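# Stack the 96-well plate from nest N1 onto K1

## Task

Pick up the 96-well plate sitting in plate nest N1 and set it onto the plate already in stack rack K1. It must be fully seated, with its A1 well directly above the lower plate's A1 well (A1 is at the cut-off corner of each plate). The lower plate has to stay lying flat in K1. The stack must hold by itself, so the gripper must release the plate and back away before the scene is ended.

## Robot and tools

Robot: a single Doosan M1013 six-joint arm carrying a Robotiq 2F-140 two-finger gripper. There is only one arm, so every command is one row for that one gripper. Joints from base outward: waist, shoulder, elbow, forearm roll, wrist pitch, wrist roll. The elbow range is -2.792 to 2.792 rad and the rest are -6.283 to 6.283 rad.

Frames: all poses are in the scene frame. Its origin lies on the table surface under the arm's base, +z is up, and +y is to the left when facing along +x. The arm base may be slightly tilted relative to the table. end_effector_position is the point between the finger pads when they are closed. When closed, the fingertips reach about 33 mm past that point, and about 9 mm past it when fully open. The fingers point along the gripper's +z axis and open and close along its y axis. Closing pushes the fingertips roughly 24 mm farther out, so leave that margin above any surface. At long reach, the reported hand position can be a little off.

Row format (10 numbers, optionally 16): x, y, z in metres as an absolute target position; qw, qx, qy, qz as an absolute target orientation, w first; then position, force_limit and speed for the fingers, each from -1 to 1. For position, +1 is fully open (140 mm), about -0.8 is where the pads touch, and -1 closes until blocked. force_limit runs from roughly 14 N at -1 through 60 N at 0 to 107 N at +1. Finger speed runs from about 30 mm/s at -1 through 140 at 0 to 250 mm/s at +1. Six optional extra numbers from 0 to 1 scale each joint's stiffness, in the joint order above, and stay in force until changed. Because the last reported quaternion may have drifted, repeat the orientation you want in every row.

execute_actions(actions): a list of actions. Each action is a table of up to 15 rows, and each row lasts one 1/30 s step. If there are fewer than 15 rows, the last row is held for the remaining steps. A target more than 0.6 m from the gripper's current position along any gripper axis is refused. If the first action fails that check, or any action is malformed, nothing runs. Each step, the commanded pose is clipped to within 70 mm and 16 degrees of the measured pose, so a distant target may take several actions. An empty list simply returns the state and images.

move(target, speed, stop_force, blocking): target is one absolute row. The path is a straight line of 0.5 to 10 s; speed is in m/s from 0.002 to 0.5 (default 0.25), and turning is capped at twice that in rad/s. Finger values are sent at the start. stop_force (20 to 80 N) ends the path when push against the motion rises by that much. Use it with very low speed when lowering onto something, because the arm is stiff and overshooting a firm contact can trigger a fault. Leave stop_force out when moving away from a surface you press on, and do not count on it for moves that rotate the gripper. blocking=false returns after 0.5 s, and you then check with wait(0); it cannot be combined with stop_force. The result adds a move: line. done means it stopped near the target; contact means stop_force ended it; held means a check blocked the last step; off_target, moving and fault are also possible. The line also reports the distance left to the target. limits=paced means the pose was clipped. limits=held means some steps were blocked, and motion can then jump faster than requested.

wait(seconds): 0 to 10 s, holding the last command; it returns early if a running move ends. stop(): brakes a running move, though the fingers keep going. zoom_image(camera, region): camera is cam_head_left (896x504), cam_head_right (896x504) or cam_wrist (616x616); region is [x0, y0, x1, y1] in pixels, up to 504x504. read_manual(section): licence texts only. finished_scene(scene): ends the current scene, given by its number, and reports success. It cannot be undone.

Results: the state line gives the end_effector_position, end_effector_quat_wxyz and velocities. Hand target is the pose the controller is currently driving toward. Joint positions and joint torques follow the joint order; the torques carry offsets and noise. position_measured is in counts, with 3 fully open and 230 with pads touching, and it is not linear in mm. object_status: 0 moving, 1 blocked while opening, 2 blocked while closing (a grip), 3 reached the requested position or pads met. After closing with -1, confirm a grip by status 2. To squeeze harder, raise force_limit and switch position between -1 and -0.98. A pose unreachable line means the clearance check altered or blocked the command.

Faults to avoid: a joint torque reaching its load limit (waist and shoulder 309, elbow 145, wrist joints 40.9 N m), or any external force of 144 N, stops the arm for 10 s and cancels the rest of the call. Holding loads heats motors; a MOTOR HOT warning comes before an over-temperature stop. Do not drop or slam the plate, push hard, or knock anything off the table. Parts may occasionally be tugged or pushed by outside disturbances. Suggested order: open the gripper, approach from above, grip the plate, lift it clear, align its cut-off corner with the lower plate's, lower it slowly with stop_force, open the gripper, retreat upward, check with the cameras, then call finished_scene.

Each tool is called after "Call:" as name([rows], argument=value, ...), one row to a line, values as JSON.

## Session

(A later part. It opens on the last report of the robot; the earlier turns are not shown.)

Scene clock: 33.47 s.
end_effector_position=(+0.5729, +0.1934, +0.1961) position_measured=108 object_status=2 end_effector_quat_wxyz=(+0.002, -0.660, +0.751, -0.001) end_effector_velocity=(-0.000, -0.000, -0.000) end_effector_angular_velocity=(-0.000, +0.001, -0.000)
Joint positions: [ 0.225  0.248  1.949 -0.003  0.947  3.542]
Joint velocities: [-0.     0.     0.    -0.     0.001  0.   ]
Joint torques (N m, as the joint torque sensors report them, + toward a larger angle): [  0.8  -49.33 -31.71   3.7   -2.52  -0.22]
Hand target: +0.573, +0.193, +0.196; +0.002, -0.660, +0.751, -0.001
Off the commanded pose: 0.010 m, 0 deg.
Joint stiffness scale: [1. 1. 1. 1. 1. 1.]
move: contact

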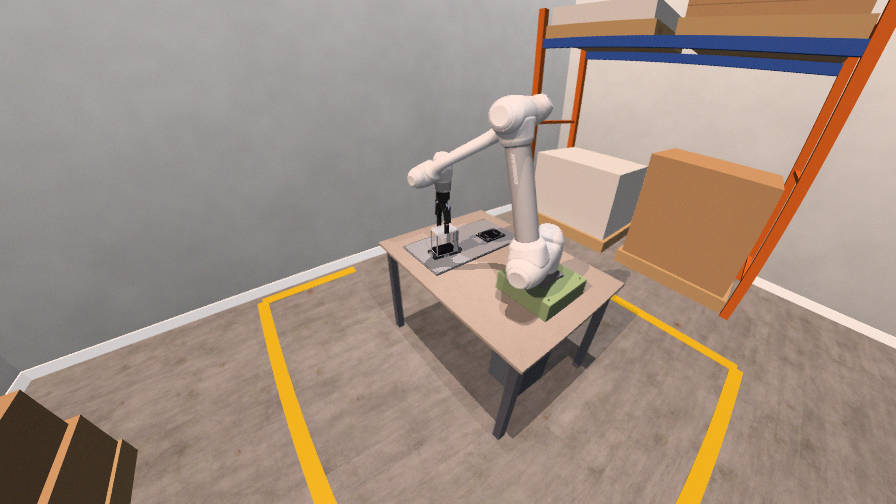

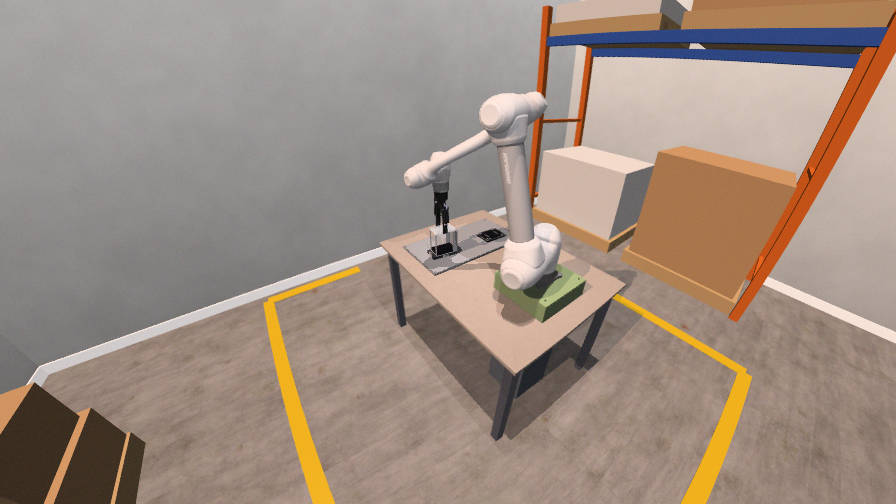

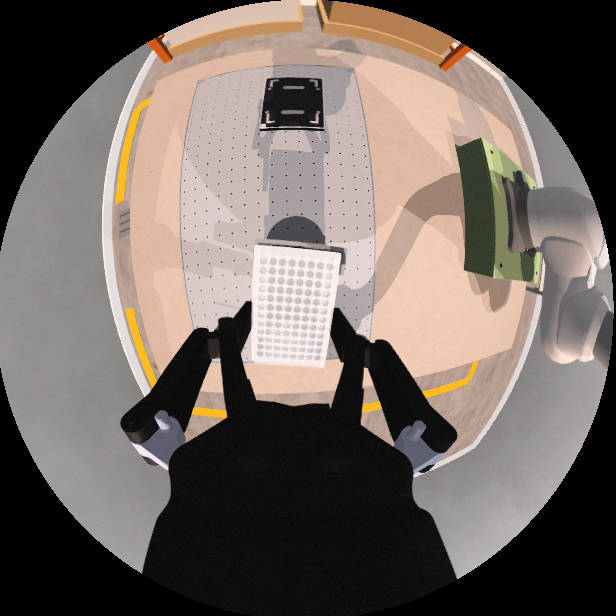

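Call:
move(target=[0.5695,0.1915,0.203,0,-0.6541,0.7564,0,-1,0,-0.8], speed=0.01)

Call:
zoom_image(camera="cam_wrist", region=[235, 225, 365, 295])

Scene clock: 34.80 s.
end_effector_position=(+0.5695, +0.1925, +0.1995) position_measured=108 object_status=2 end_effector_quat_wxyz=(-0.001, -0.656, +0.754, -0.000) end_effector_velocity=(-0.001, -0.001, +0.001) end_effector_angular_velocity=(-0.001, +0.001, -0.003)
Joint positions: [ 0.225  0.243  1.949 -0.003  0.959  3.552]
Joint velocities: [-0.001 -0.002  0.    -0.001  0.003  0.002]
Joint torques (N m, as the joint torque sensors report them, + toward a larger angle): [ -0.43 -57.4  -36.29   4.26  -0.17  -0.41]
Hand target: +0.569, +0.192, +0.203; +0.000, -0.654, +0.756, -0.000
Off the commanded pose: 0.004 m, 0 deg.
Joint stiffness scale: [1. 1. 1. 1. 1. 1.]
move: off_target

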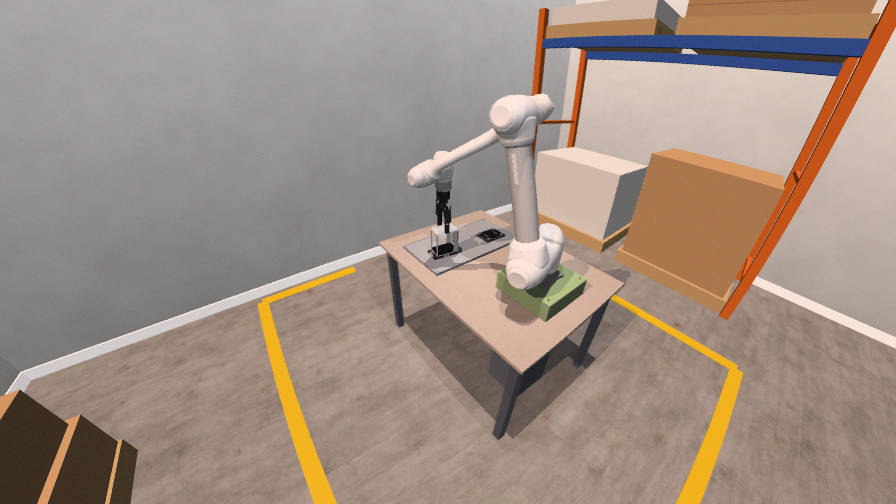

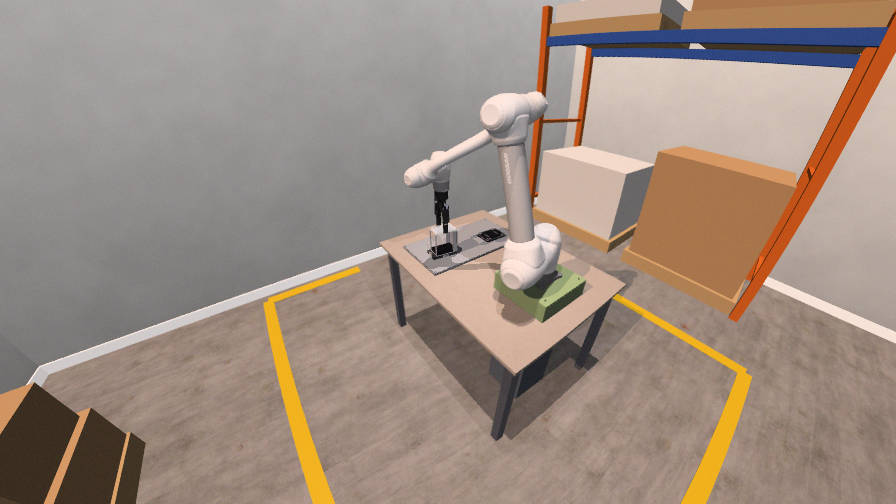

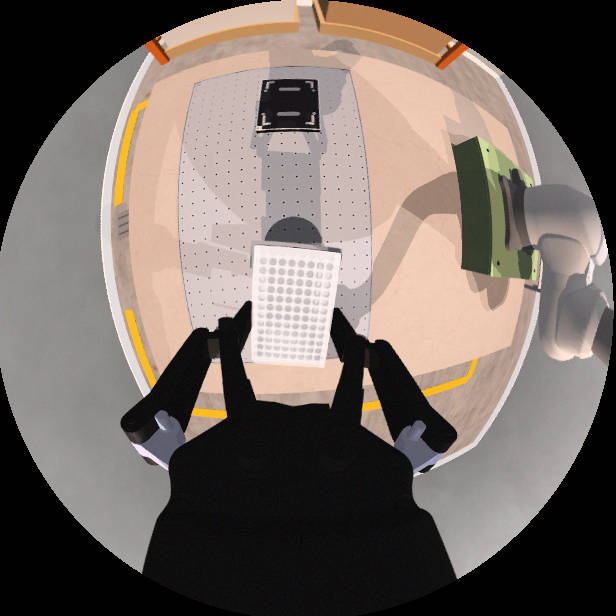

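Region (235, 225, 365, 295) of cam_wrist's 616x616 image, scaled by 3.877, with more detail than that image has; it fills the top 271 rows of this view, and the rest is white.

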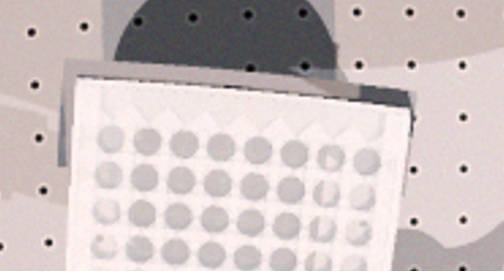

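Call:
move(target=[0.5695,0.192,0.18,0,-0.6541,0.7564,0,-1,0,-0.8], speed=0.008, stop_force=20)

Call:
zoom_image(camera="cam_wrist", region=[200, 210, 400, 410])

Scene clock: 37.90 s.
end_effector_position=(+0.5700, +0.1925, +0.1844) position_measured=108 object_status=2 end_effector_quat_wxyz=(+0.001, -0.656, +0.755, -0.001) end_effector_velocity=(+0.000, -0.000, -0.002) end_effector_angular_velocity=(-0.001, +0.000, +0.001)
Joint positions: [ 0.225  0.256  1.964 -0.003  0.924  3.553]
Joint velocities: [ 0.     0.002  0.001 -0.001 -0.003 -0.   ]
Joint torques (N m, as the joint torque sensors report them, + toward a larger angle): [  3.95 -61.43 -38.06   5.28  -1.42  -0.11]
Hand target: +0.570, +0.192, +0.180; -0.000, -0.654, +0.756, +0.000
Off the commanded pose: 0.004 m, 0 deg.
Joint stiffness scale: [1. 1. 1. 1. 1. 1.]
move: off_target

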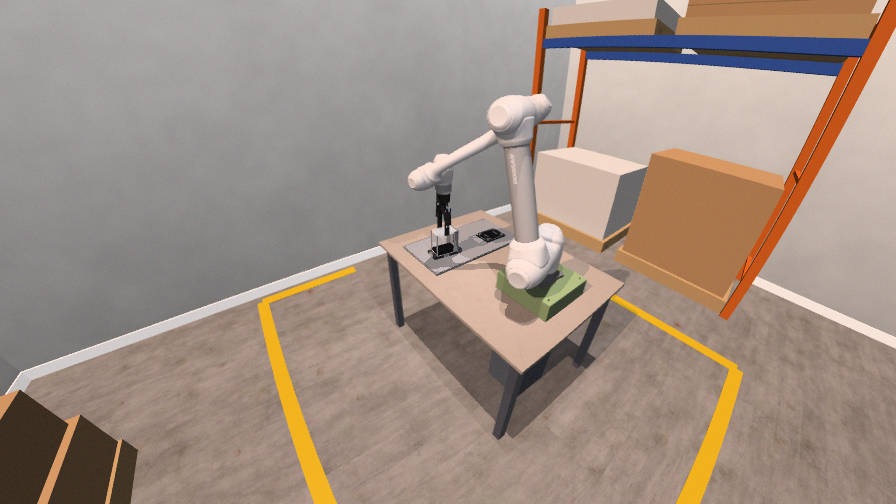

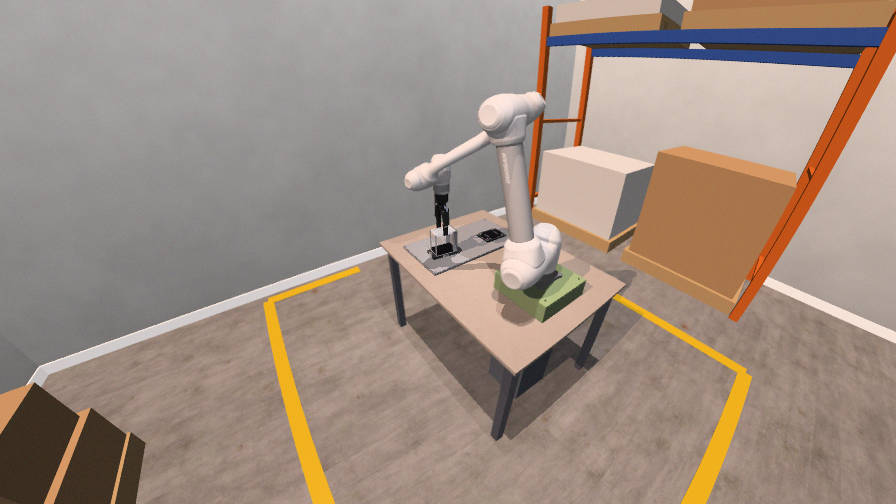

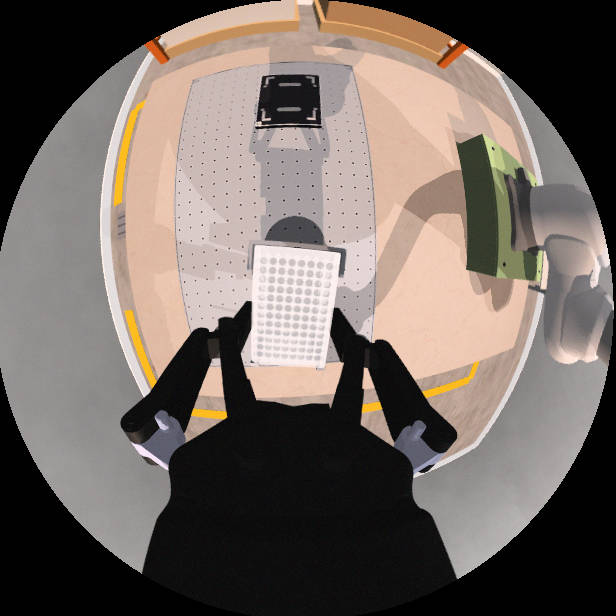

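Region (200, 210, 400, 410) of cam_wrist's 616x616 image, scaled by 2.520, with more detail than that image has.

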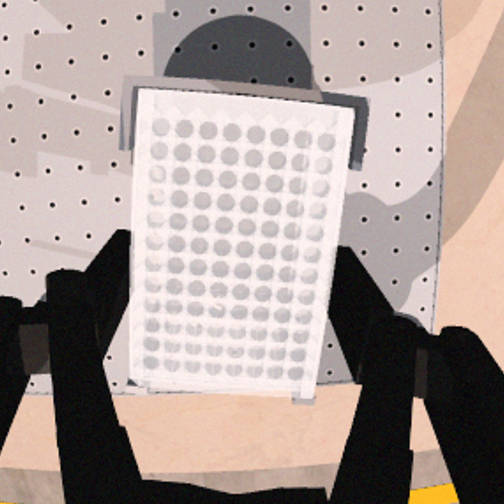

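Call:
move(target=[0.569,0.192,0.085,0,-0.6541,0.7564,0,-1,0,-0.8], speed=0.025, stop_force=20)

Call:
zoom_image(camera="cam_wrist", region=[200, 210, 400, 410])

Scene clock: 42.43 s.
end_effector_position=(+0.5701, +0.1927, +0.0892) position_measured=108 object_status=2 end_effector_quat_wxyz=(+0.001, -0.656, +0.755, -0.001) end_effector_velocity=(-0.000, -0.000, -0.002) end_effector_angular_velocity=(+0.000, +0.000, -0.001)
Joint positions: [ 0.225  0.369  2.029 -0.003  0.746  3.553]
Joint velocities: [-0.     0.002  0.001  0.001 -0.003 -0.   ]
Joint torques (N m, as the joint torque sensors report them, + toward a larger angle): [  6.38 -63.31 -31.08   5.25  -0.92  -0.03]
Hand target: +0.569, +0.192, +0.085; +0.000, -0.654, +0.756, +0.000
Off the commanded pose: 0.004 m, 0 deg.
Joint stiffness scale: [1. 1. 1. 1. 1. 1.]
move: off_target

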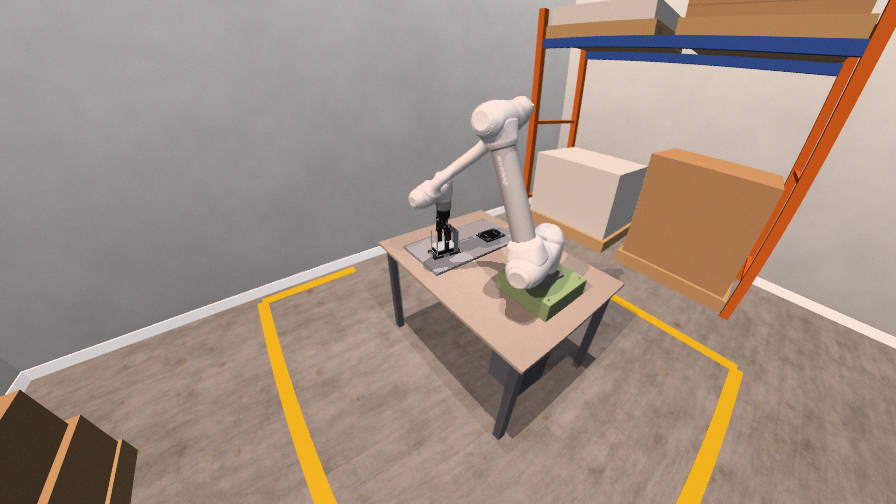

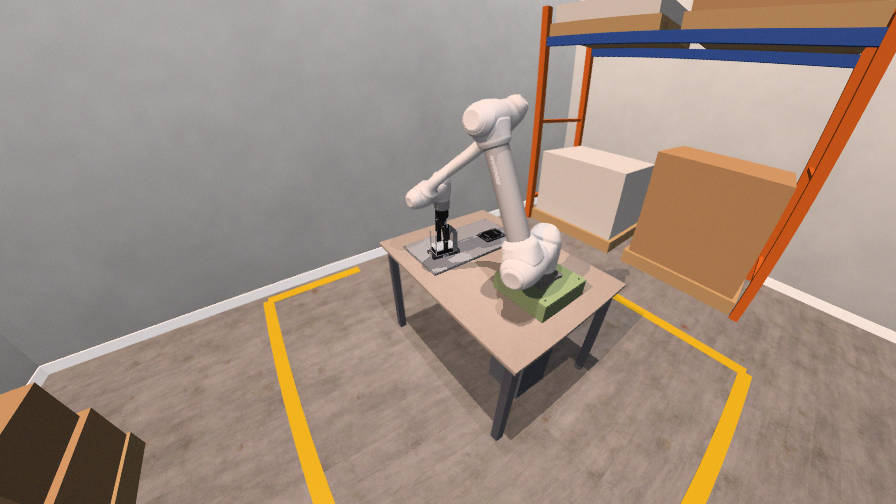

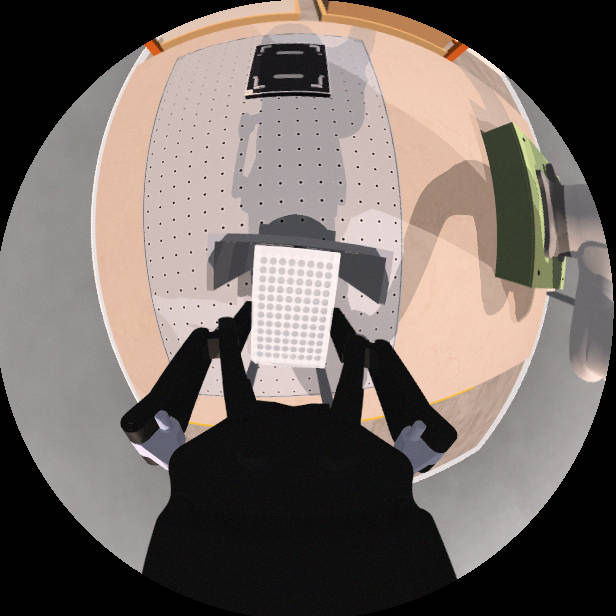

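Region (200, 210, 400, 410) of cam_wrist's 616x616 image, scaled by 2.520, with more detail than that image has.

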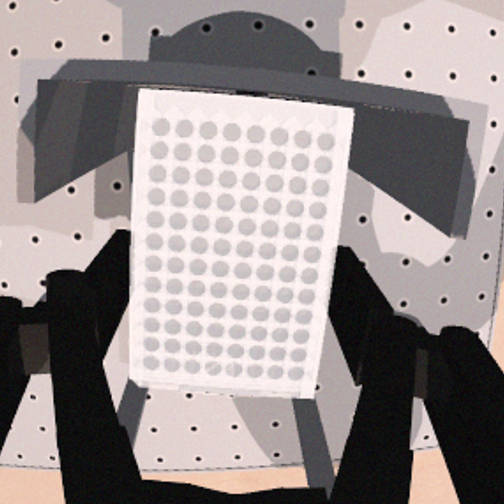

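Call:
move(target=[0.569,0.1905,0.058,0,-0.6541,0.7564,0,-1,0,-0.8], speed=0.006, stop_force=20)

Call:
zoom_image(camera="cam_head_left", region=[410, 215, 480, 270])

Scene clock: 45.97 s.
end_effector_position=(+0.5704, +0.1926, +0.0765) position_measured=108 object_status=2 end_effector_quat_wxyz=(+0.002, -0.656, +0.755, -0.001) end_effector_velocity=(-0.000, +0.000, +0.000) end_effector_angular_velocity=(+0.000, +0.000, +0.001)
Joint positions: [ 0.224  0.386  2.036 -0.003  0.721  3.553]
Joint velocities: [ 0.    -0.    -0.     0.     0.001 -0.   ]
Joint torques (N m, as the joint torque sensors report them, + toward a larger angle): [  3.92 -52.47 -26.98   4.58  -2.99   0.06]
Hand target: +0.570, +0.193, +0.077; +0.002, -0.656, +0.755, -0.001
Off the commanded pose: 0.019 m, 0 deg.
Joint stiffness scale: [1. 1. 1. 1. 1. 1.]
move: contact

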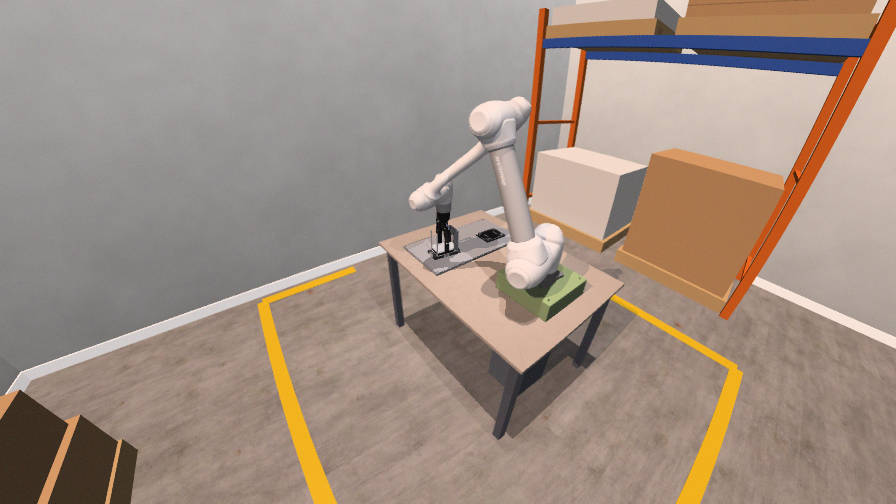

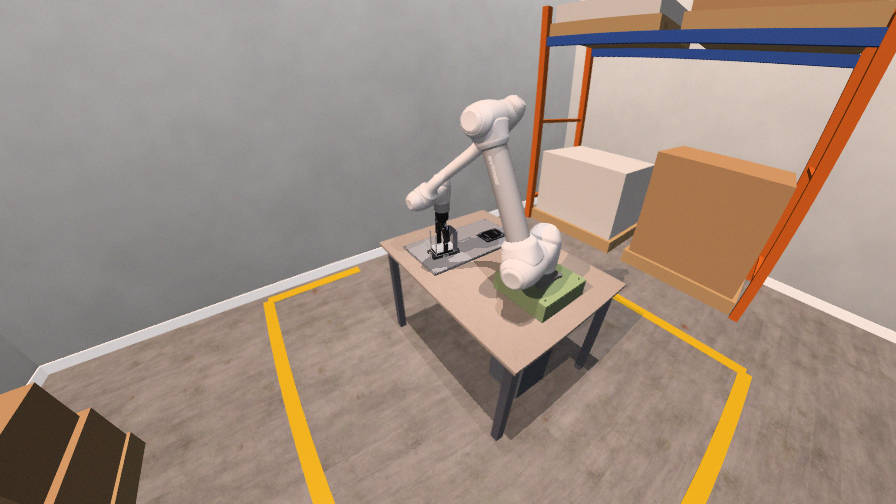

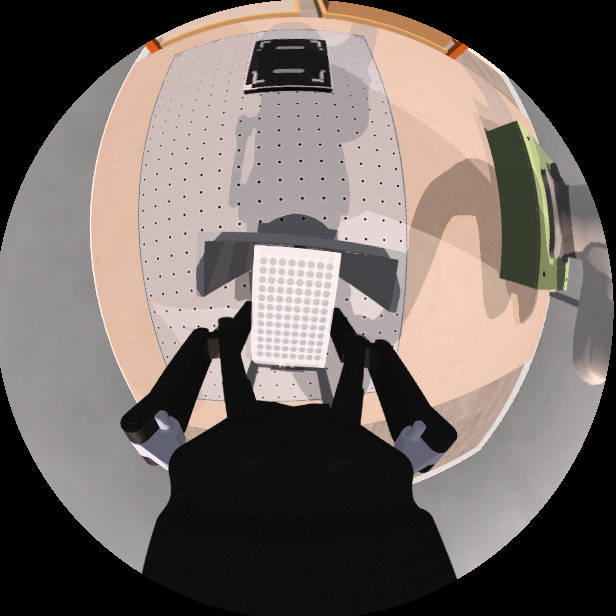

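Region (410, 215, 480, 270) of cam_head_left's 896x504 image, scaled by 7.200, with more detail than that image has; it fills the top 396 rows of this view, and the rest is white.

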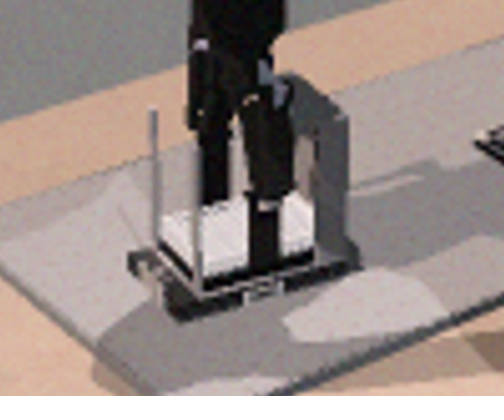

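Call:
execute_actions([
  [[0.570,0.1926,0.0775,0,-0.6555,0.7552,0,0.35,0,-0.8]],
  [[0.570,0.1926,0.0775,0,-0.6555,0.7552,0,0.35,0,-0.8]],
])

Call:
zoom_image(camera="cam_wrist", region=[200, 210, 400, 410])

Call:
zoom_image(camera="cam_head_left", region=[420, 230, 470, 265])

Scene clock: 47.30 s.
end_effector_position=(+0.5697, +0.1924, +0.0767) position_measured=85 object_status=3 end_effector_quat_wxyz=(+0.000, -0.656, +0.755, -0.001) end_effector_velocity=(-0.000, -0.000, -0.000) end_effector_angular_velocity=(-0.000, +0.000, +0.000)
Joint positions: [ 0.224  0.386  2.036 -0.003  0.725  3.553]
Joint velocities: [-0.     0.     0.    -0.001  0.     0.   ]
Joint torques (N m, as the joint torque sensors report them, + toward a larger angle): [  1.57 -67.34 -29.66   3.4   -0.21  -0.04]
Hand target: +0.570, +0.193, +0.077; +0.000, -0.655, +0.755, -0.000
Off the commanded pose: 0.001 m, 0 deg.
Joint stiffness scale: [1. 1. 1. 1. 1. 1.]

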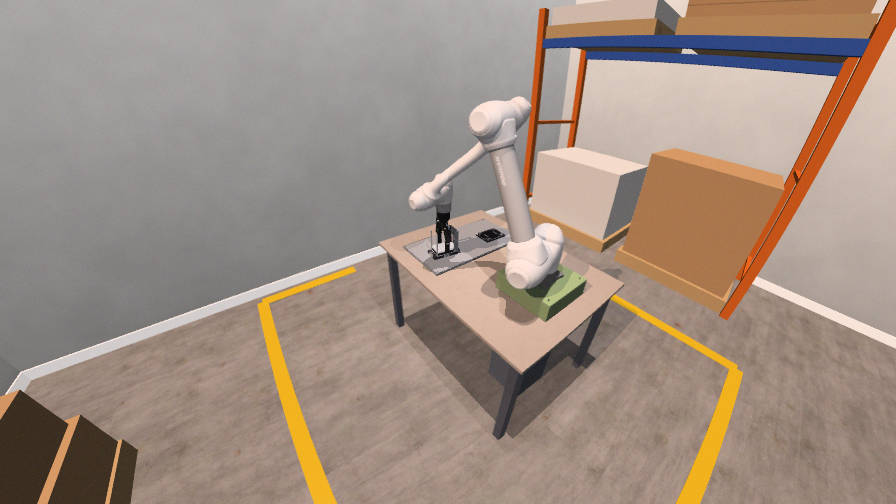

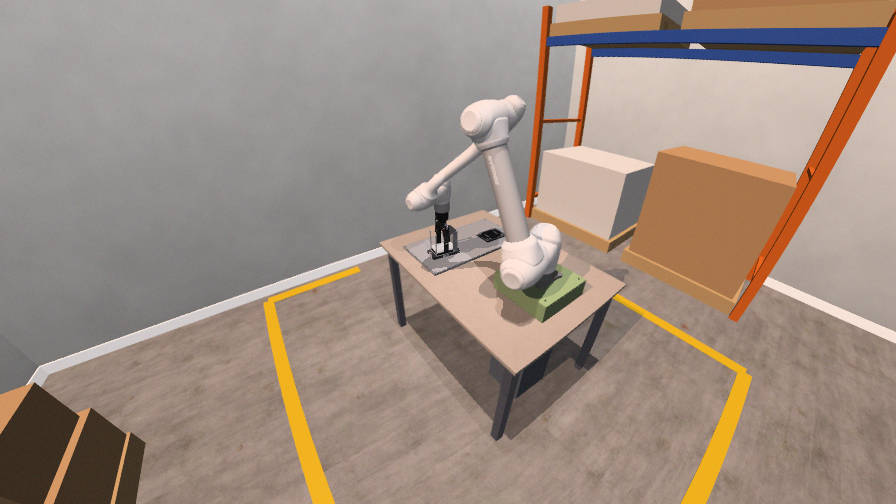

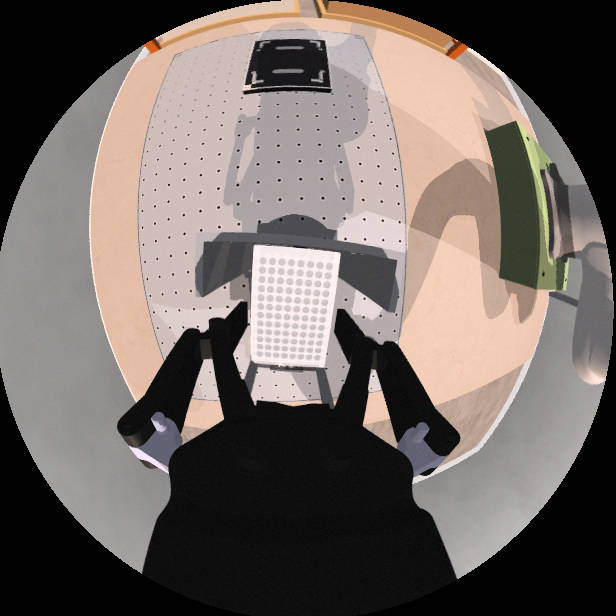

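Region (200, 210, 400, 410) of cam_wrist's 616x616 image, scaled by 2.520, with more detail than that image has.

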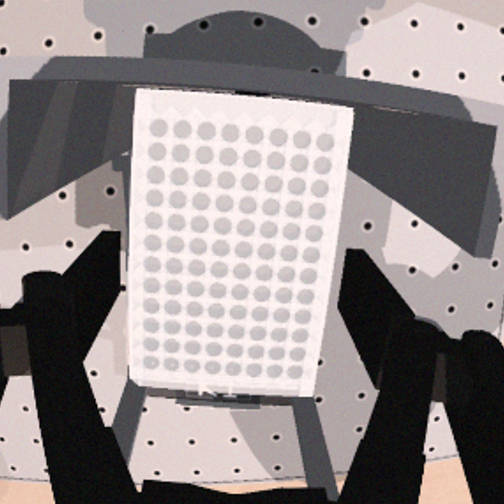

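Region (420, 230, 470, 265) of cam_head_left's 896x504 image, scaled by 10.080, with more detail than that image has; it fills the top 353 rows of this view, and the rest is white.

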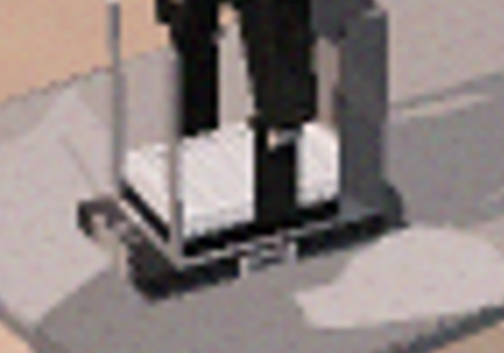

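Call:
move(target=[0.570,0.1926,0.21,0,-0.6555,0.7552,0,0.5,0,0], speed=0.15)

Call:
move(target=[0.58,0.33,0.2,-0.27,-0.653,0.653,-0.27,1,0,0], speed=0.3)

Call:
move(target=[0.58,0.31,0.08,-0.5,-0.5,0.5,-0.5,1,0,0], speed=0.3)

Scene clock: 49.63 s.
end_effector_position=(+0.5691, +0.1919, +0.2057) position_measured=66 object_status=3 end_effector_quat_wxyz=(-0.002, -0.656, +0.755, +0.000) end_effector_velocity=(-0.001, -0.001, +0.001) end_effector_angular_velocity=(-0.001, +0.003, -0.001)
Joint positions: [ 0.224  0.236  1.943 -0.003  0.972  3.553]
Joint velocities: [-0.001 -0.001 -0.001 -0.     0.006  0.   ]
Joint torques (N m, as the joint torque sensors report them, + toward a larger angle): [  2.02 -54.83 -36.47   3.98  -0.16  -0.23]
Hand target: +0.570, +0.192, +0.210; -0.000, -0.655, +0.755, -0.000
Off the commanded pose: 0.004 m, 0 deg.
Joint stiffness scale: [1. 1. 1. 1. 1. 1.]
move: off_target

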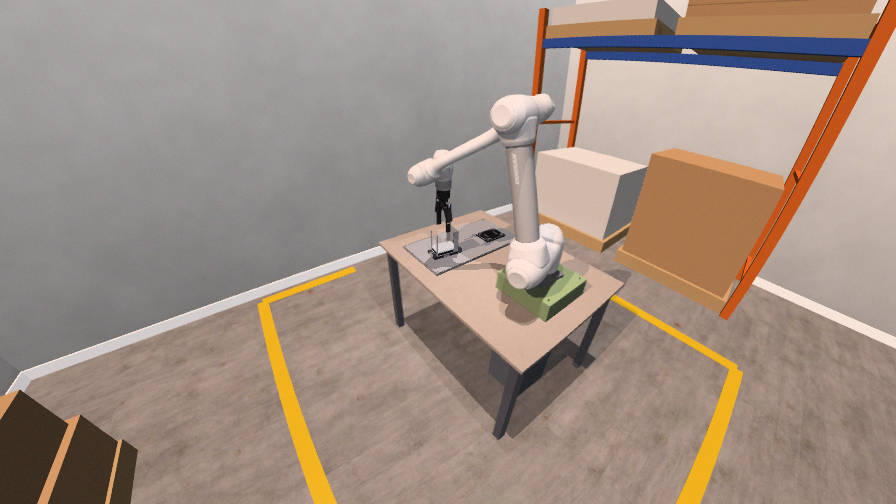

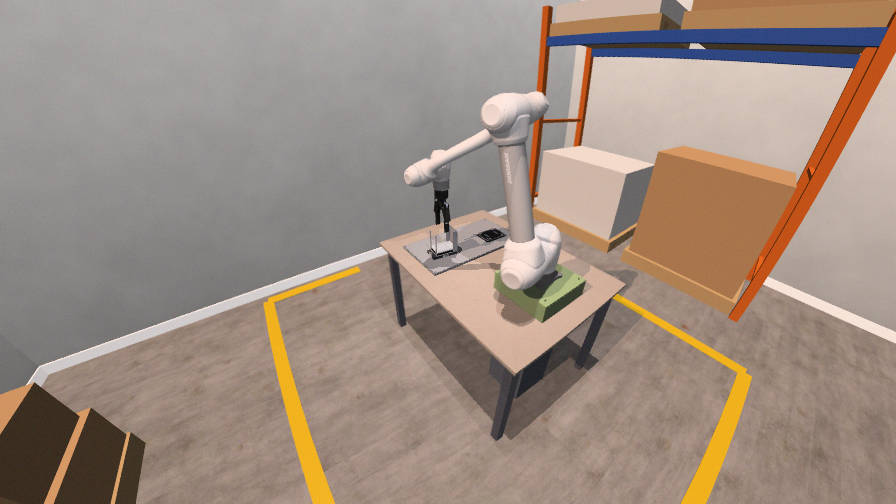

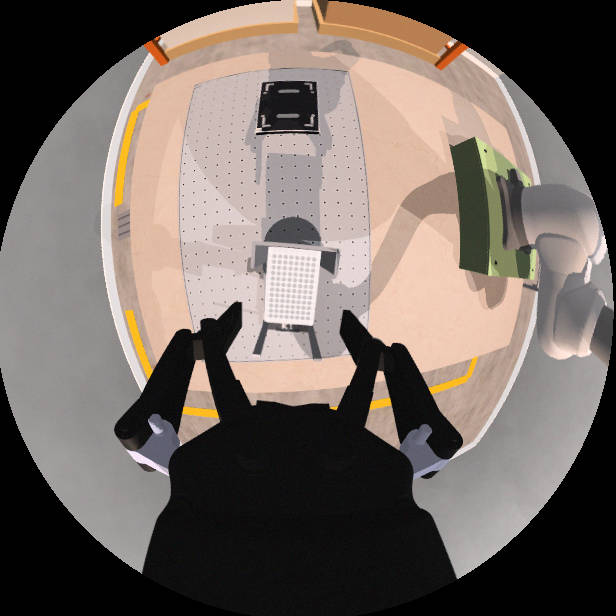

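Scene clock: 51.47 s.
end_effector_position=(+0.5794, +0.3293, +0.2010) position_measured=3 object_status=3 end_effector_quat_wxyz=(+0.268, +0.654, -0.655, +0.267) end_effector_velocity=(+0.001, +0.001, +0.002) end_effector_angular_velocity=(-0.012, +0.000, -0.001)
Joint positions: [ 0.682  0.609  1.584 -0.548  1.537  4.056]
Joint velocities: [ 0.003  0.006 -0.008 -0.005  0.013  0.002]
Joint torques (N m, as the joint torque sensors report them, + toward a larger angle): [  2.21 -91.96 -34.8    2.62   1.19   0.32]
Hand target: +0.580, +0.330, +0.200; +0.270, +0.653, -0.654, +0.270
Off the commanded pose: 0.001 m, 1 deg.
Joint stiffness scale: [1. 1. 1. 1. 1. 1.]
move: done

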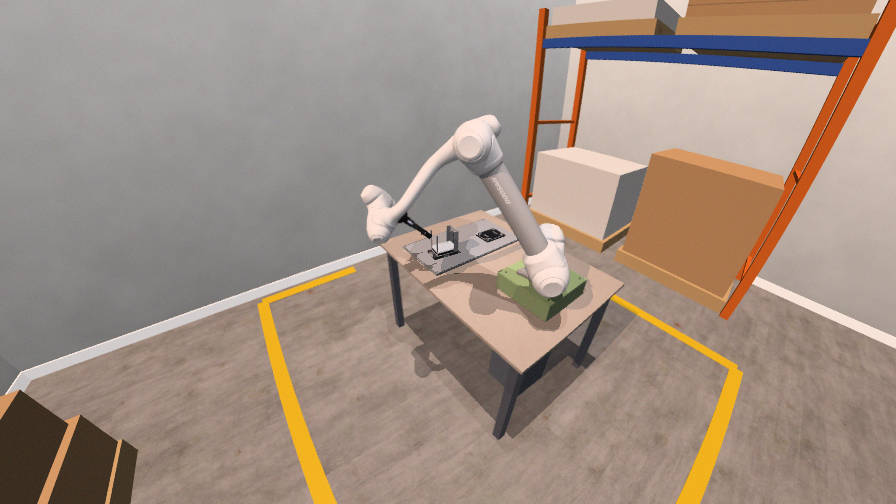

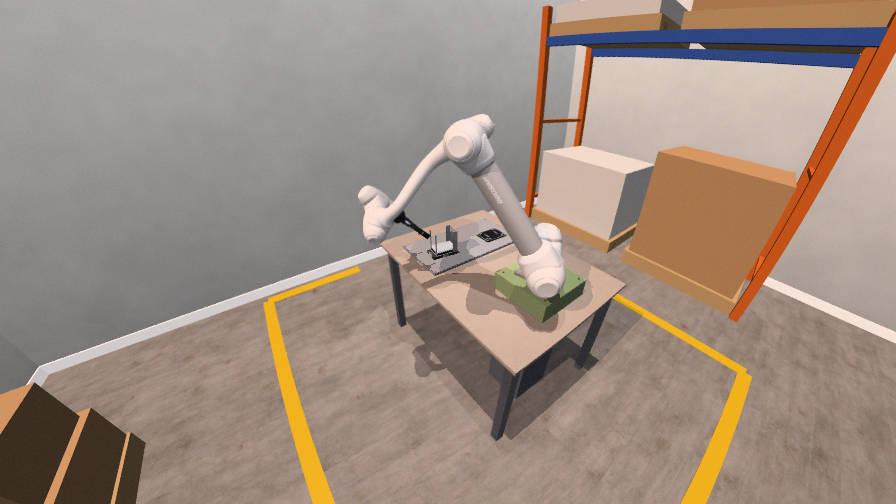

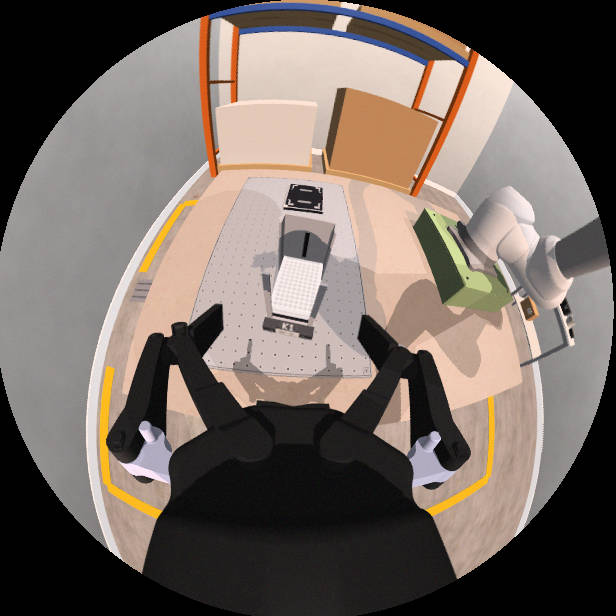

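Scene clock: 53.30 s.
end_effector_position=(+0.5791, +0.3093, +0.0809) position_measured=3 object_status=3 end_effector_quat_wxyz=(+0.499, +0.502, -0.502, +0.497) end_effector_velocity=(+0.000, +0.002, +0.001) end_effector_angular_velocity=(-0.009, -0.004, -0.000)
Joint positions: [ 0.751  1.087  1.455 -0.865  1.983  4.259]
Joint velocities: [ 0.001  0.005 -0.005 -0.003  0.009  0.002]
Joint torques (N m, as the joint torque sensors report them, + toward a larger angle): [   0.78 -111.89  -20.25    0.81    1.96    0.09]
Hand target: +0.580, +0.310, +0.080; +0.500, +0.500, -0.500, +0.500
Off the commanded pose: 0.001 m, 0 deg.
Joint stiffness scale: [1. 1. 1. 1. 1. 1.]
move: done

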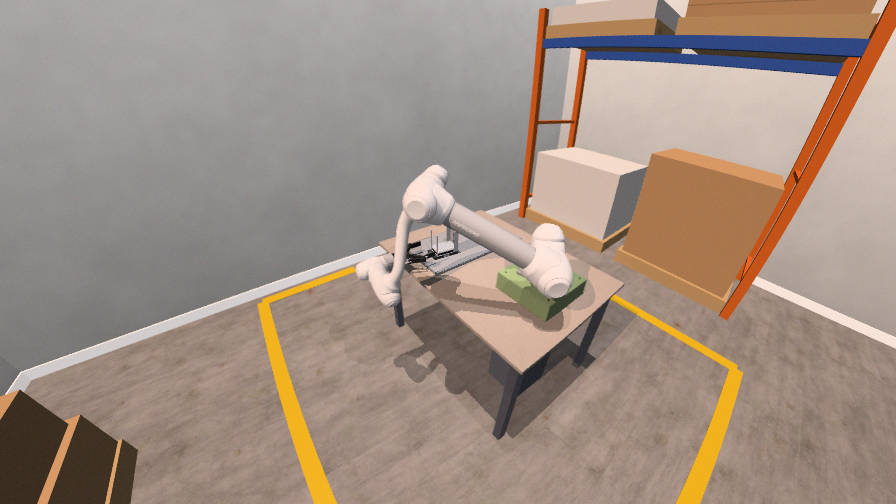

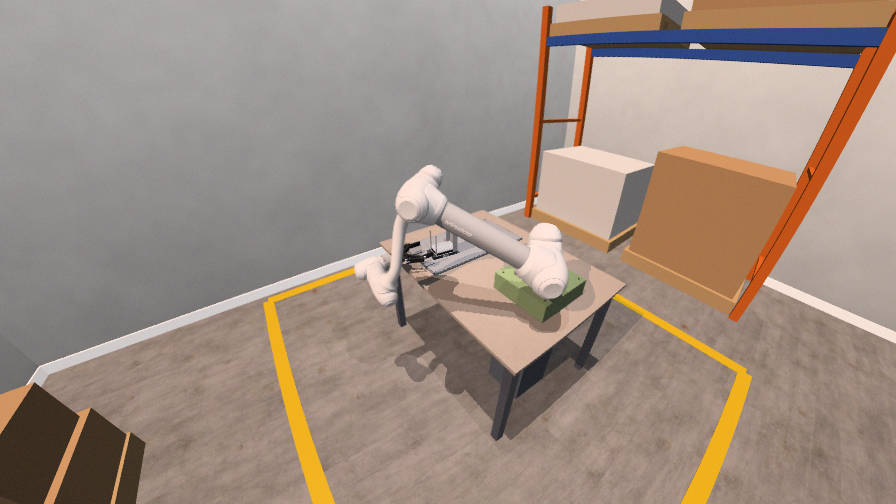

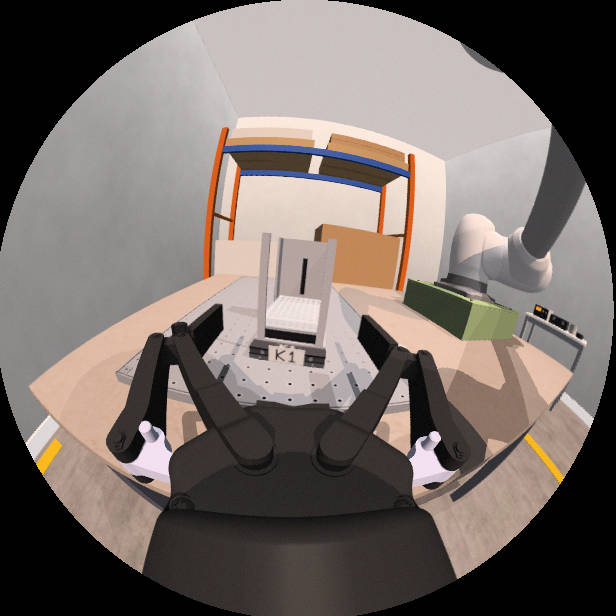

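Call:
zoom_image(camera="cam_wrist", region=[245, 285, 335, 370])

Region (245, 285, 335, 370) of cam_wrist's 616x616 image, scaled by 5.600, with more detail than that image has.

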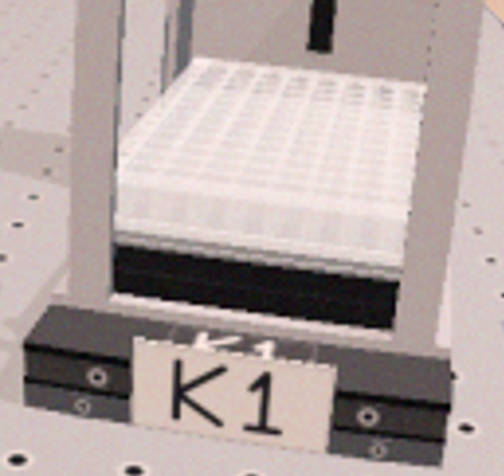

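Call:
finished_scene(scene=1)

The scene is finished: the task was done.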